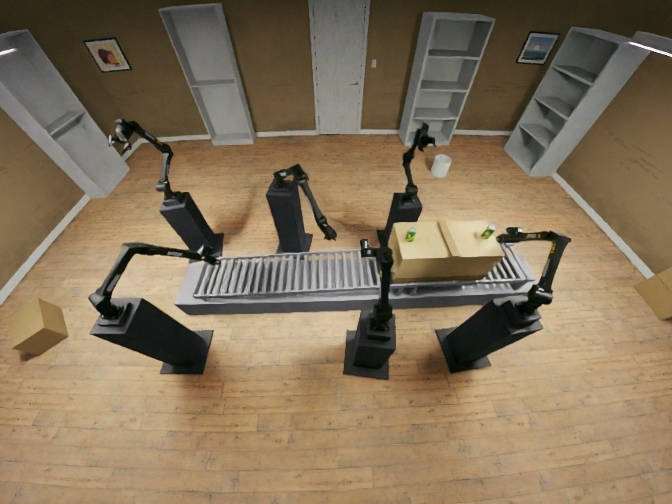

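Emit:
{"method": "execute_actions", "body": {"actions": [{"arm1":{"joints":{"joint1_rad":-0.44}},"arm2":{"joints":{"joint1_rad":-0.02}}}], "cameras": []}}

Emit:
{"method": "execute_actions", "body": {"actions": [{"arm1":{"joints":{"joint1_rad":-0.37}},"arm2":{"joints":{"joint1_rad":0.0}}}], "cameras": []}}

Emit:
{"method": "execute_actions", "body": {"actions": [{"arm1":{"joints":{"joint1_rad":-0.30,"joint2_rad":2.48}},"arm2":{"joints":{"joint1_rad":0.08}}}], "cameras": []}}

Emit:
{"method": "execute_actions", "body": {"actions": [{"arm1":{"joints":{"joint1_rad":-0.23,"joint2_rad":2.5}},"arm2":{"joints":{"joint1_rad":0.16}}}], "cameras": []}}

Emit:
{"method": "execute_actions", "body": {"actions": [{"arm1":{"joints":{"joint1_rad":-0.16}},"arm2":{"joints":{"joint1_rad":0.24}}}], "cameras": ["arm1_cam_wrist","arm2_cam_wrist","cam_high"]}}

Scene clock: 36.13 s.
Motor temperatures (°C, as the motors report them): arm1=[26 32 30 29 28 29] | arm2=[27 30 32 29 28 26] | arm3=[29 32 30 27 29 29] | arm4=[28 26 29 28 29 27] | arm5=[29 33 32 28 29 29] | arm6=[27 29 28 28 27 28]
arm1.joint_positions: joint1_rad=-0.456 joint2_rad=+2.422 joint3_rad=+1.591 joint4_rad=-0.288 joint5_rad=-0.795 joint6_rad=+0.005 gripper_m=+0.000
arm1.joint_status: all done
arm1.hand: x=-1.3494 y=-0.0155 z=+0.8215 quat_wxyz=(-0.432, -0.691, -0.577, -0.044) (m; scene frame)
arm2.joint_positions: joint1_rad=-0.023 joint2_rad=+2.066 joint3_rad=+1.160 joint4_rad=-0.110 joint5_rad=+0.401 joint6_rad=+0.011 gripper_m=+0.000
arm2.joint_status: all done
arm2.hand: x=-0.4587 y=+0.0831 z=+0.7443 quat_wxyz=(-0.028, -0.762, -0.559, +0.325) (m; scene frame)
arm3.joint_positions: joint1_rad=-0.599 joint2_rad=+2.672 joint3_rad=+1.711 joint4_rad=-0.130 joint5_rad=+0.296 joint6_rad=-0.008 gripper_m=+0.000
arm3.joint_status: not commanded
arm3.hand: x=+0.9859 y=+0.0537 z=+0.6664 quat_wxyz=(+0.019, -0.864, -0.425, +0.271) (m; scene frame)
arm4.joint_positions: joint1_rad=-0.245 joint2_rad=+0.492 joint3_rad=+1.449 joint4_rad=-1.271 joint5_rad=+0.250 joint6_rad=-0.464 gripper_m=+0.095
arm4.joint_status: not commanded
arm4.hand: x=+1.6556 y=-0.4968 z=+1.4490 quat_wxyz=(-0.559, +0.634, -0.490, -0.213) (m; scene frame)
arm5.joint_positions: joint1_rad=+0.840 joint2_rad=+2.511 joint3_rad=+1.640 joint4_rad=-0.228 joint5_rad=-0.401 joint6_rad=-0.013 gripper_m=+0.001
arm5.joint_status: not commanded
arm5.hand: x=-0.0292 y=-0.1382 z=+0.7165 quat_wxyz=(+0.073, +0.886, -0.357, -0.285) (m; scene frame)
arm6.joint_positions: joint1_rad=-0.068 joint2_rad=+0.291 joint3_rad=+1.383 joint4_rad=-1.187 joint5_rad=-0.082 joint6_rad=+0.408 gripper_m=+0.095
arm6.joint_status: not commanded
arm6.hand: x=-0.8070 y=-0.5699 z=+1.3257 quat_wxyz=(-0.354, +0.413, -0.607, -0.579) (m; scene frame)
pictures: none
No camera images: the call's "cameras" was empty. Leave "cameras" out to get every camera's image.

Scene clock: 37.57 s.
Motor temperatures (°C, as the motors report them): arm1=[26 32 30 29 28 29] | arm2=[27 30 32 29 28 26] | arm3=[29 32 30 27 29 29] | arm4=[28 26 29 28 29 27] | arm5=[29 33 32 28 29 29] | arm6=[27 29 28 28 27 28]
arm1.joint_positions: joint1_rad=-0.379 joint2_rad=+2.422 joint3_rad=+1.591 joint4_rad=-0.288 joint5_rad=-0.796 joint6_rad=+0.005 gripper_m=+0.000
arm1.joint_status: all done
arm1.hand: x=-1.2961 y=-0.0237 z=+0.8221 quat_wxyz=(-0.431, -0.668, -0.603, -0.061) (m; scene frame)
arm2.joint_positions: joint1_rad=+0.010 joint2_rad=+2.065 joint3_rad=+1.159 joint4_rad=-0.110 joint5_rad=+0.397 joint6_rad=+0.010 gripper_m=+0.000
arm2.joint_status: all done
arm2.hand: x=-0.4382 y=+0.0779 z=+0.7440 quat_wxyz=(-0.035, -0.753, -0.572, +0.323) (m; scene frame)
arm3.joint_positions: joint1_rad=-0.599 joint2_rad=+2.672 joint3_rad=+1.711 joint4_rad=-0.130 joint5_rad=+0.296 joint6_rad=-0.008 gripper_m=+0.000
arm3.joint_status: not commanded
arm3.hand: x=+0.9859 y=+0.0537 z=+0.6664 quat_wxyz=(+0.019, -0.864, -0.425, +0.271) (m; scene frame)
arm4.joint_positions: joint1_rad=-0.245 joint2_rad=+0.492 joint3_rad=+1.449 joint4_rad=-1.271 joint5_rad=+0.250 joint6_rad=-0.464 gripper_m=+0.095
arm4.joint_status: not commanded
arm4.hand: x=+1.6556 y=-0.4968 z=+1.4490 quat_wxyz=(-0.559, +0.634, -0.490, -0.213) (m; scene frame)
arm5.joint_positions: joint1_rad=+0.840 joint2_rad=+2.511 joint3_rad=+1.640 joint4_rad=-0.228 joint5_rad=-0.401 joint6_rad=-0.013 gripper_m=+0.001
arm5.joint_status: not commanded
arm5.hand: x=-0.0292 y=-0.1382 z=+0.7165 quat_wxyz=(+0.073, +0.886, -0.357, -0.285) (m; scene frame)
arm6.joint_positions: joint1_rad=-0.068 joint2_rad=+0.291 joint3_rad=+1.383 joint4_rad=-1.187 joint5_rad=-0.082 joint6_rad=+0.408 gripper_m=+0.095
arm6.joint_status: not commanded
arm6.hand: x=-0.8070 y=-0.5699 z=+1.3257 quat_wxyz=(-0.354, +0.413, -0.607, -0.579) (m; scene frame)
pictures: none
No camera images: the call's "cameras" was empty. Leave "cameras" out to get every camera's image.

Scene clock: 39.00 s.
Motor temperatures (°C, as the motors report them): arm1=[26 32 30 29 28 29] | arm2=[27 30 31 29 28 26] | arm3=[29 33 30 27 29 29] | arm4=[28 26 29 28 29 27] | arm5=[29 33 32 28 29 29] | arm6=[27 29 28 28 27 28]
arm1.joint_positions: joint1_rad=-0.308 joint2_rad=+2.444 joint3_rad=+1.591 joint4_rad=-0.288 joint5_rad=-0.796 joint6_rad=+0.005 gripper_m=+0.000
arm1.joint_status: all done
arm1.hand: x=-1.2450 y=-0.0222 z=+0.8079 quat_wxyz=(-0.423, -0.651, -0.625, -0.084) (m; scene frame)
arm2.joint_positions: joint1_rad=+0.095 joint2_rad=+2.065 joint3_rad=+1.159 joint4_rad=-0.110 joint5_rad=+0.396 joint6_rad=+0.009 gripper_m=+0.000
arm2.joint_status: all done
arm2.hand: x=-0.3863 y=+0.0668 z=+0.7443 quat_wxyz=(-0.049, -0.727, -0.605, +0.321) (m; scene frame)
arm3.joint_positions: joint1_rad=-0.599 joint2_rad=+2.672 joint3_rad=+1.711 joint4_rad=-0.130 joint5_rad=+0.296 joint6_rad=-0.008 gripper_m=+0.000
arm3.joint_status: not commanded
arm3.hand: x=+0.9859 y=+0.0537 z=+0.6664 quat_wxyz=(+0.019, -0.864, -0.425, +0.271) (m; scene frame)
arm4.joint_positions: joint1_rad=-0.245 joint2_rad=+0.492 joint3_rad=+1.449 joint4_rad=-1.271 joint5_rad=+0.250 joint6_rad=-0.464 gripper_m=+0.095
arm4.joint_status: not commanded
arm4.hand: x=+1.6556 y=-0.4968 z=+1.4490 quat_wxyz=(-0.559, +0.634, -0.490, -0.213) (m; scene frame)
arm5.joint_positions: joint1_rad=+0.840 joint2_rad=+2.511 joint3_rad=+1.640 joint4_rad=-0.228 joint5_rad=-0.401 joint6_rad=-0.013 gripper_m=+0.001
arm5.joint_status: not commanded
arm5.hand: x=-0.0292 y=-0.1382 z=+0.7165 quat_wxyz=(+0.073, +0.886, -0.357, -0.285) (m; scene frame)
arm6.joint_positions: joint1_rad=-0.068 joint2_rad=+0.291 joint3_rad=+1.383 joint4_rad=-1.187 joint5_rad=-0.082 joint6_rad=+0.408 gripper_m=+0.095
arm6.joint_status: not commanded
arm6.hand: x=-0.8070 y=-0.5699 z=+1.3257 quat_wxyz=(-0.354, +0.413, -0.607, -0.579) (m; scene frame)
pictures: none
No camera images: the call's "cameras" was empty. Leave "cameras" out to get every camera's image.

Scene clock: 40.40 s.
Motor temperatures (°C, as the motors report them): arm1=[26 32 30 29 28 29] | arm2=[27 30 31 29 28 26] | arm3=[29 33 30 27 29 29] | arm4=[28 26 29 28 29 27] | arm5=[29 33 32 28 29 29] | arm6=[27 29 28 28 27 28]
arm1.joint_positions: joint1_rad=-0.239 joint2_rad=+2.464 joint3_rad=+1.591 joint4_rad=-0.290 joint5_rad=-0.796 joint6_rad=+0.005 gripper_m=+0.000
arm1.joint_status: all done
arm1.hand: x=-1.1956 y=-0.0170 z=+0.7946 quat_wxyz=(-0.414, -0.633, -0.646, -0.106) (m; scene frame)
arm2.joint_positions: joint1_rad=+0.176 joint2_rad=+2.065 joint3_rad=+1.159 joint4_rad=-0.110 joint5_rad=+0.395 joint6_rad=+0.008 gripper_m=+0.000
arm2.joint_status: all done
arm2.hand: x=-0.3360 y=+0.0604 z=+0.7447 quat_wxyz=(-0.063, -0.702, -0.634, +0.319) (m; scene frame)
arm3.joint_positions: joint1_rad=-0.599 joint2_rad=+2.672 joint3_rad=+1.711 joint4_rad=-0.130 joint5_rad=+0.296 joint6_rad=-0.008 gripper_m=+0.000
arm3.joint_status: not commanded
arm3.hand: x=+0.9859 y=+0.0537 z=+0.6664 quat_wxyz=(+0.019, -0.864, -0.425, +0.271) (m; scene frame)
arm4.joint_positions: joint1_rad=-0.245 joint2_rad=+0.492 joint3_rad=+1.449 joint4_rad=-1.271 joint5_rad=+0.250 joint6_rad=-0.464 gripper_m=+0.095
arm4.joint_status: not commanded
arm4.hand: x=+1.6556 y=-0.4968 z=+1.4490 quat_wxyz=(-0.559, +0.634, -0.490, -0.213) (m; scene frame)
arm5.joint_positions: joint1_rad=+0.840 joint2_rad=+2.511 joint3_rad=+1.640 joint4_rad=-0.228 joint5_rad=-0.401 joint6_rad=-0.013 gripper_m=+0.001
arm5.joint_status: not commanded
arm5.hand: x=-0.0292 y=-0.1382 z=+0.7165 quat_wxyz=(+0.073, +0.886, -0.357, -0.285) (m; scene frame)
arm6.joint_positions: joint1_rad=-0.068 joint2_rad=+0.291 joint3_rad=+1.383 joint4_rad=-1.187 joint5_rad=-0.082 joint6_rad=+0.408 gripper_m=+0.095
arm6.joint_status: not commanded
arm6.hand: x=-0.8070 y=-0.5699 z=+1.3257 quat_wxyz=(-0.354, +0.413, -0.607, -0.579) (m; scene frame)
pictures: none
No camera images: the call's "cameras" was empty. Leave "cameras" out to get every camera's image.

Scene clock: 41.90 s.
Motor temperatures (°C, as the motors report them): arm1=[26 32 30 29 28 29] | arm2=[27 30 31 29 28 26] | arm3=[29 33 30 27 29 29] | arm4=[28 26 29 28 29 27] | arm5=[29 33 32 28 29 29] | arm6=[27 29 28 28 27 28]
arm1.joint_positions: joint1_rad=-0.169 joint2_rad=+2.464 joint3_rad=+1.591 joint4_rad=-0.290 joint5_rad=-0.796 joint6_rad=+0.005 gripper_m=+0.000
arm1.joint_status: all done
arm1.hand: x=-1.1470 y=-0.0139 z=+0.7949 quat_wxyz=(-0.410, -0.610, -0.668, -0.120) (m; scene frame)
arm2.joint_positions: joint1_rad=+0.261 joint2_rad=+2.065 joint3_rad=+1.159 joint4_rad=-0.109 joint5_rad=+0.394 joint6_rad=+0.009 gripper_m=+0.000
arm2.joint_status: all done
arm2.hand: x=-0.2834 y=+0.0580 z=+0.7451 quat_wxyz=(-0.077, -0.675, -0.662, +0.316) (m; scene frame)
arm3.joint_positions: joint1_rad=-0.599 joint2_rad=+2.672 joint3_rad=+1.711 joint4_rad=-0.130 joint5_rad=+0.296 joint6_rad=-0.008 gripper_m=+0.000
arm3.joint_status: not commanded
arm3.hand: x=+0.9859 y=+0.0537 z=+0.6664 quat_wxyz=(+0.019, -0.864, -0.425, +0.271) (m; scene frame)
arm4.joint_positions: joint1_rad=-0.245 joint2_rad=+0.492 joint3_rad=+1.449 joint4_rad=-1.271 joint5_rad=+0.250 joint6_rad=-0.464 gripper_m=+0.095
arm4.joint_status: not commanded
arm4.hand: x=+1.6556 y=-0.4968 z=+1.4490 quat_wxyz=(-0.559, +0.634, -0.490, -0.213) (m; scene frame)
arm5.joint_positions: joint1_rad=+0.840 joint2_rad=+2.511 joint3_rad=+1.640 joint4_rad=-0.228 joint5_rad=-0.401 joint6_rad=-0.013 gripper_m=+0.001
arm5.joint_status: not commanded
arm5.hand: x=-0.0292 y=-0.1382 z=+0.7165 quat_wxyz=(+0.073, +0.886, -0.357, -0.285) (m; scene frame)
arm6.joint_positions: joint1_rad=-0.068 joint2_rad=+0.291 joint3_rad=+1.383 joint4_rad=-1.187 joint5_rad=-0.082 joint6_rad=+0.408 gripper_m=+0.095
arm6.joint_status: not commanded
arm6.hand: x=-0.8070 y=-0.5699 z=+1.3257 quat_wxyz=(-0.354, +0.413, -0.607, -0.579) (m; scene frame)
pictures: arm1_cam_wrist, arm2_cam_wrist, cam_high
camera_calibration (this result's frames):
arm1_cam_wrist: T_world_to_cam=[[-0.715572, -0.226116, -0.66093, -0.29746], [-0.337618, 0.940261, 0.0438495, -0.402535], [0.611531, 0.254519, -0.749166, 1.42581], [0, 0, 0, 1]] pos_world=[-1.22068, -0.0516684, 0.889218]
arm2_cam_wrist: T_world_to_cam=[[-0.948107, 0.0952386, 0.303354, -0.495924], [0.114793, 0.992265, 0.0472506, -0.0570299], [-0.296507, 0.0796213, -0.951706, 0.743707], [0, 0, 0, 1]] pos_world=[-0.243127, 0.0446049, 0.860925]
Images, in order (width x height): arm1_cam_wrist 504x504, arm2_cam_wrist 504x504, cam_high 672x504.

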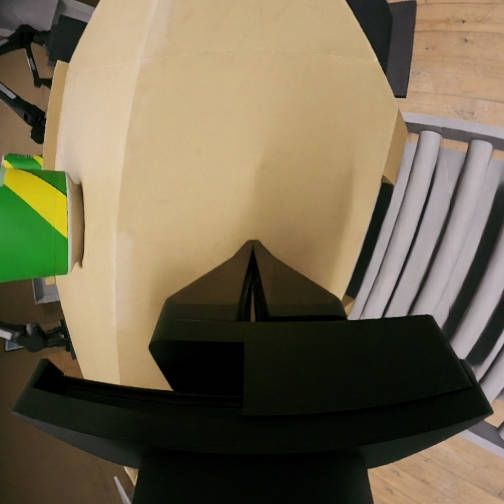

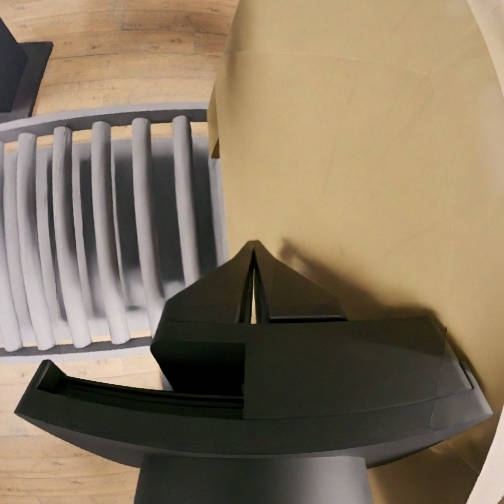

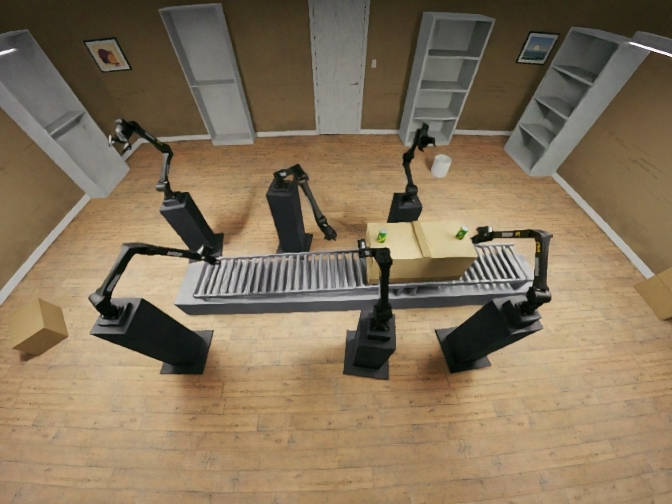

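Emit:
{"method": "execute_actions", "body": {"actions": [{"arm1":{"joints":{"joint1_rad":-0.09}},"arm2":{"joints":{"joint1_rad":0.33}}}], "cameras": []}}

Emit:
{"method": "execute_actions", "body": {"actions": [{"arm1":{"joints":{"joint1_rad":-0.02}},"arm2":{"joints":{"joint1_rad":0.42}}}], "cameras": []}}

Emit:
{"method": "execute_actions", "body": {"actions": [{"arm1":{"joints":{"joint1_rad":0.055}},"arm2":{"joints":{"joint1_rad":0.51}}}], "cameras": []}}

Emit:
{"method": "execute_actions", "body": {"actions": [{"arm1":{"joints":{"joint1_rad":0.13}},"arm2":{"joints":{"joint1_rad":0.61}}}], "cameras": ["arm1_cam_wrist","arm2_cam_wrist","arm5_cam_wrist","cam_high"]}}

Scene clock: 44.10 s.
Motor temperatures (°C, as the motors report them): arm1=[26 32 30 29 28 29] | arm2=[27 30 31 29 28 26] | arm3=[29 33 30 27 29 29] | arm4=[28 26 29 28 29 27] | arm5=[29 33 32 28 29 29] | arm6=[27 29 28 28 27 28]
arm1.joint_positions: joint1_rad=-0.095 joint2_rad=+2.464 joint3_rad=+1.591 joint4_rad=-0.290 joint5_rad=-0.797 joint6_rad=+0.005 gripper_m=+0.000
arm1.joint_status: all done
arm1.hand: x=-1.0962 y=-0.0070 z=+0.7951 quat_wxyz=(-0.405, -0.584, -0.690, -0.135) (m; scene frame)
arm2.joint_positions: joint1_rad=+0.373 joint2_rad=+2.065 joint3_rad=+1.159 joint4_rad=-0.108 joint5_rad=+0.381 joint6_rad=+0.010 gripper_m=+0.000
arm2.joint_status: all done
arm2.hand: x=-0.2116 y=+0.0614 z=+0.7452 quat_wxyz=(-0.100, -0.637, -0.700, +0.307) (m; scene frame)
arm3.joint_positions: joint1_rad=-0.599 joint2_rad=+2.672 joint3_rad=+1.711 joint4_rad=-0.130 joint5_rad=+0.296 joint6_rad=-0.008 gripper_m=+0.000
arm3.joint_status: not commanded
arm3.hand: x=+0.9859 y=+0.0537 z=+0.6664 quat_wxyz=(+0.019, -0.864, -0.425, +0.271) (m; scene frame)
arm4.joint_positions: joint1_rad=-0.245 joint2_rad=+0.492 joint3_rad=+1.449 joint4_rad=-1.271 joint5_rad=+0.250 joint6_rad=-0.464 gripper_m=+0.095
arm4.joint_status: not commanded
arm4.hand: x=+1.6556 y=-0.4968 z=+1.4490 quat_wxyz=(-0.559, +0.634, -0.490, -0.213) (m; scene frame)
arm5.joint_positions: joint1_rad=+0.840 joint2_rad=+2.511 joint3_rad=+1.640 joint4_rad=-0.228 joint5_rad=-0.401 joint6_rad=-0.013 gripper_m=+0.001
arm5.joint_status: not commanded
arm5.hand: x=-0.0292 y=-0.1382 z=+0.7165 quat_wxyz=(+0.073, +0.886, -0.357, -0.285) (m; scene frame)
arm6.joint_positions: joint1_rad=-0.068 joint2_rad=+0.291 joint3_rad=+1.383 joint4_rad=-1.187 joint5_rad=-0.082 joint6_rad=+0.408 gripper_m=+0.095
arm6.joint_status: not commanded
arm6.hand: x=-0.8070 y=-0.5699 z=+1.3257 quat_wxyz=(-0.354, +0.413, -0.607, -0.579) (m; scene frame)
pictures: none
No camera images: the call's "cameras" was empty. Leave "cameras" out to get every camera's image.

Scene clock: 45.80 s.
Motor temperatures (°C, as the motors report them): arm1=[26 32 30 29 28 29] | arm2=[27 30 31 29 28 26] | arm3=[29 33 30 27 29 29] | arm4=[28 26 29 28 29 27] | arm5=[29 33 32 28 29 29] | arm6=[27 29 28 28 27 28]
arm1.joint_positions: joint1_rad=-0.022 joint2_rad=+2.466 joint3_rad=+1.591 joint4_rad=-0.292 joint5_rad=-0.797 joint6_rad=+0.005 gripper_m=+0.000
arm1.joint_status: all done
arm1.hand: x=-1.0469 y=+0.0042 z=+0.7940 quat_wxyz=(-0.399, -0.559, -0.711, -0.151) (m; scene frame)
arm2.joint_positions: joint1_rad=+0.497 joint2_rad=+2.065 joint3_rad=+1.159 joint4_rad=-0.082 joint5_rad=+0.377 joint6_rad=+0.010 gripper_m=+0.000
arm2.joint_status: joint1_rad off_target (ended at +0.497, target +0.420)
arm2.hand: x=-0.1328 y=+0.0704 z=+0.7489 quat_wxyz=(-0.131, -0.591, -0.735, +0.305) (m; scene frame)
arm3.joint_positions: joint1_rad=-0.599 joint2_rad=+2.672 joint3_rad=+1.711 joint4_rad=-0.130 joint5_rad=+0.296 joint6_rad=-0.008 gripper_m=+0.000
arm3.joint_status: not commanded
arm3.hand: x=+0.9859 y=+0.0537 z=+0.6664 quat_wxyz=(+0.019, -0.864, -0.425, +0.271) (m; scene frame)
arm4.joint_positions: joint1_rad=-0.245 joint2_rad=+0.492 joint3_rad=+1.449 joint4_rad=-1.271 joint5_rad=+0.250 joint6_rad=-0.464 gripper_m=+0.095
arm4.joint_status: not commanded
arm4.hand: x=+1.6556 y=-0.4968 z=+1.4490 quat_wxyz=(-0.559, +0.634, -0.490, -0.213) (m; scene frame)
arm5.joint_positions: joint1_rad=+0.840 joint2_rad=+2.511 joint3_rad=+1.640 joint4_rad=-0.228 joint5_rad=-0.401 joint6_rad=-0.013 gripper_m=+0.001
arm5.joint_status: not commanded
arm5.hand: x=-0.0292 y=-0.1382 z=+0.7165 quat_wxyz=(+0.073, +0.886, -0.357, -0.285) (m; scene frame)
arm6.joint_positions: joint1_rad=-0.068 joint2_rad=+0.291 joint3_rad=+1.383 joint4_rad=-1.187 joint5_rad=-0.082 joint6_rad=+0.408 gripper_m=+0.095
arm6.joint_status: not commanded
arm6.hand: x=-0.8070 y=-0.5699 z=+1.3257 quat_wxyz=(-0.354, +0.413, -0.607, -0.579) (m; scene frame)
pictures: none
No camera images: the call's "cameras" was empty. Leave "cameras" out to get every camera's image.

Scene clock: 47.23 s.
Motor temperatures (°C, as the motors report them): arm1=[26 32 30 29 28 29] | arm2=[27 30 31 29 28 26] | arm3=[29 33 30 27 29 29] | arm4=[28 26 29 28 29 27] | arm5=[29 33 32 28 29 29] | arm6=[27 29 28 28 27 28]
arm1.joint_positions: joint1_rad=+0.045 joint2_rad=+2.468 joint3_rad=+1.591 joint4_rad=-0.292 joint5_rad=-0.796 joint6_rad=+0.005 gripper_m=+0.000
arm1.joint_status: all done
arm1.hand: x=-1.0026 y=+0.0175 z=+0.7927 quat_wxyz=(-0.393, -0.536, -0.729, -0.164) (m; scene frame)
arm2.joint_positions: joint1_rad=+0.573 joint2_rad=+2.065 joint3_rad=+1.160 joint4_rad=-0.082 joint5_rad=+0.374 joint6_rad=+0.010 gripper_m=+0.000
arm2.joint_status: joint1_rad off_target (ended at +0.573, target +0.510)
arm2.hand: x=-0.0862 y=+0.0832 z=+0.7495 quat_wxyz=(-0.144, -0.563, -0.757, +0.299) (m; scene frame)
arm3.joint_positions: joint1_rad=-0.599 joint2_rad=+2.672 joint3_rad=+1.711 joint4_rad=-0.130 joint5_rad=+0.296 joint6_rad=-0.008 gripper_m=+0.000
arm3.joint_status: not commanded
arm3.hand: x=+0.9859 y=+0.0537 z=+0.6664 quat_wxyz=(+0.019, -0.864, -0.425, +0.271) (m; scene frame)
arm4.joint_positions: joint1_rad=-0.245 joint2_rad=+0.492 joint3_rad=+1.449 joint4_rad=-1.271 joint5_rad=+0.250 joint6_rad=-0.464 gripper_m=+0.095
arm4.joint_status: not commanded
arm4.hand: x=+1.6556 y=-0.4968 z=+1.4490 quat_wxyz=(-0.559, +0.634, -0.490, -0.213) (m; scene frame)
arm5.joint_positions: joint1_rad=+0.840 joint2_rad=+2.511 joint3_rad=+1.640 joint4_rad=-0.228 joint5_rad=-0.401 joint6_rad=-0.013 gripper_m=+0.001
arm5.joint_status: not commanded
arm5.hand: x=-0.0292 y=-0.1382 z=+0.7165 quat_wxyz=(+0.073, +0.886, -0.357, -0.285) (m; scene frame)
arm6.joint_positions: joint1_rad=-0.068 joint2_rad=+0.291 joint3_rad=+1.383 joint4_rad=-1.187 joint5_rad=-0.082 joint6_rad=+0.408 gripper_m=+0.095
arm6.joint_status: not commanded
arm6.hand: x=-0.8070 y=-0.5699 z=+1.3257 quat_wxyz=(-0.354, +0.413, -0.607, -0.579) (m; scene frame)
pictures: none
No camera images: the call's "cameras" was empty. Leave "cameras" out to get every camera's image.

Scene clock: 48.70 s.
Motor temperatures (°C, as the motors report them): arm1=[26 32 30 29 28 29] | arm2=[27 30 31 29 28 26] | arm3=[29 33 30 27 29 29] | arm4=[28 26 29 28 29 27] | arm5=[29 33 32 28 29 29] | arm6=[27 29 28 28 27 28]
arm1.joint_positions: joint1_rad=+0.123 joint2_rad=+2.470 joint3_rad=+1.591 joint4_rad=-0.293 joint5_rad=-0.797 joint6_rad=+0.005 gripper_m=+0.000
arm1.joint_status: all done
arm1.hand: x=-0.9520 y=+0.0368 z=+0.7916 quat_wxyz=(-0.385, -0.508, -0.749, -0.180) (m; scene frame)
arm2.joint_positions: joint1_rad=+0.678 joint2_rad=+2.065 joint3_rad=+1.166 joint4_rad=-0.080 joint5_rad=+0.372 joint6_rad=+0.010 gripper_m=+0.000
arm2.joint_status: joint1_rad off_target (ended at +0.678, target +0.610)
arm2.hand: x=-0.0228 y=+0.1042 z=+0.7525 quat_wxyz=(-0.164, -0.522, -0.784, +0.293) (m; scene frame)
arm3.joint_positions: joint1_rad=-0.599 joint2_rad=+2.672 joint3_rad=+1.711 joint4_rad=-0.130 joint5_rad=+0.296 joint6_rad=-0.008 gripper_m=+0.000
arm3.joint_status: not commanded
arm3.hand: x=+0.9859 y=+0.0537 z=+0.6664 quat_wxyz=(+0.019, -0.864, -0.425, +0.271) (m; scene frame)
arm4.joint_positions: joint1_rad=-0.245 joint2_rad=+0.492 joint3_rad=+1.449 joint4_rad=-1.271 joint5_rad=+0.250 joint6_rad=-0.464 gripper_m=+0.095
arm4.joint_status: not commanded
arm4.hand: x=+1.6556 y=-0.4968 z=+1.4490 quat_wxyz=(-0.559, +0.634, -0.490, -0.213) (m; scene frame)
arm5.joint_positions: joint1_rad=+0.840 joint2_rad=+2.511 joint3_rad=+1.640 joint4_rad=-0.228 joint5_rad=-0.401 joint6_rad=-0.013 gripper_m=+0.001
arm5.joint_status: not commanded
arm5.hand: x=-0.0292 y=-0.1382 z=+0.7165 quat_wxyz=(+0.073, +0.886, -0.357, -0.285) (m; scene frame)
arm6.joint_positions: joint1_rad=-0.068 joint2_rad=+0.291 joint3_rad=+1.383 joint4_rad=-1.187 joint5_rad=-0.082 joint6_rad=+0.408 gripper_m=+0.095
arm6.joint_status: not commanded
arm6.hand: x=-0.8070 y=-0.5699 z=+1.3257 quat_wxyz=(-0.354, +0.413, -0.607, -0.579) (m; scene frame)
pictures: arm1_cam_wrist, arm2_cam_wrist, arm5_cam_wrist, cam_high
camera_calibration (this result's frames):
arm1_cam_wrist: T_world_to_cam=[[-0.622805, -0.418241, -0.661202, -0.0529929], [-0.593818, 0.802954, 0.0514281, -0.629026], [0.509406, 0.424663, -0.748443, 1.18715], [0, 0, 0, 1]] pos_world=[-1.01127, -0.0212237, 0.885825]
arm2_cam_wrist: T_world_to_cam=[[-0.912781, -0.299597, 0.277619, -0.194172], [-0.30862, 0.951114, 0.0117034, -0.111735], [-0.267554, -0.074996, -0.96062, 0.847746], [0, 0, 0, 1]] pos_world=[0.0150979, 0.111677, 0.869575]
arm5_cam_wrist: T_world_to_cam=[[0.59232, 0.732012, -0.336622, 0.35705], [0.796832, -0.594049, 0.110298, -0.131967], [-0.11923, -0.333562, -0.935158, 0.747494], [0, 0, 0, 1]] pos_world=[-0.0172087, -0.0904235, 0.833771]
Images, in order (width x height): arm1_cam_wrist 504x504, arm2_cam_wrist 504x504, arm5_cam_wrist 504x504, cam_high 672x504.

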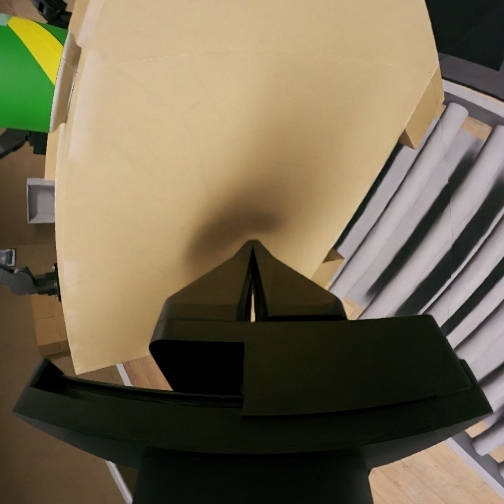

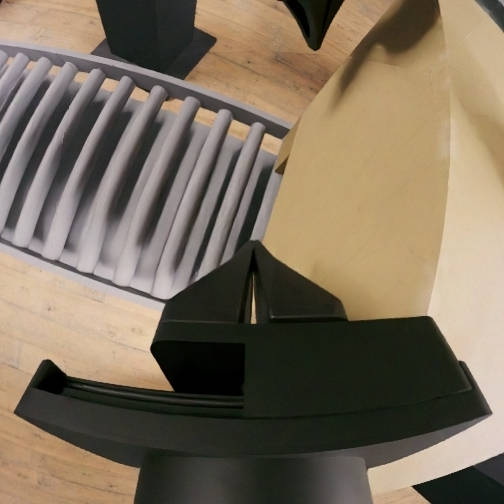

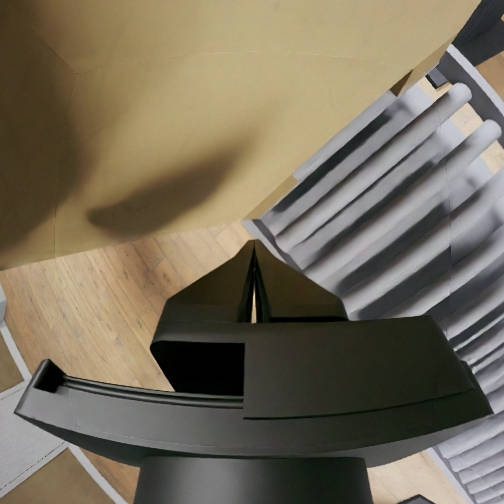

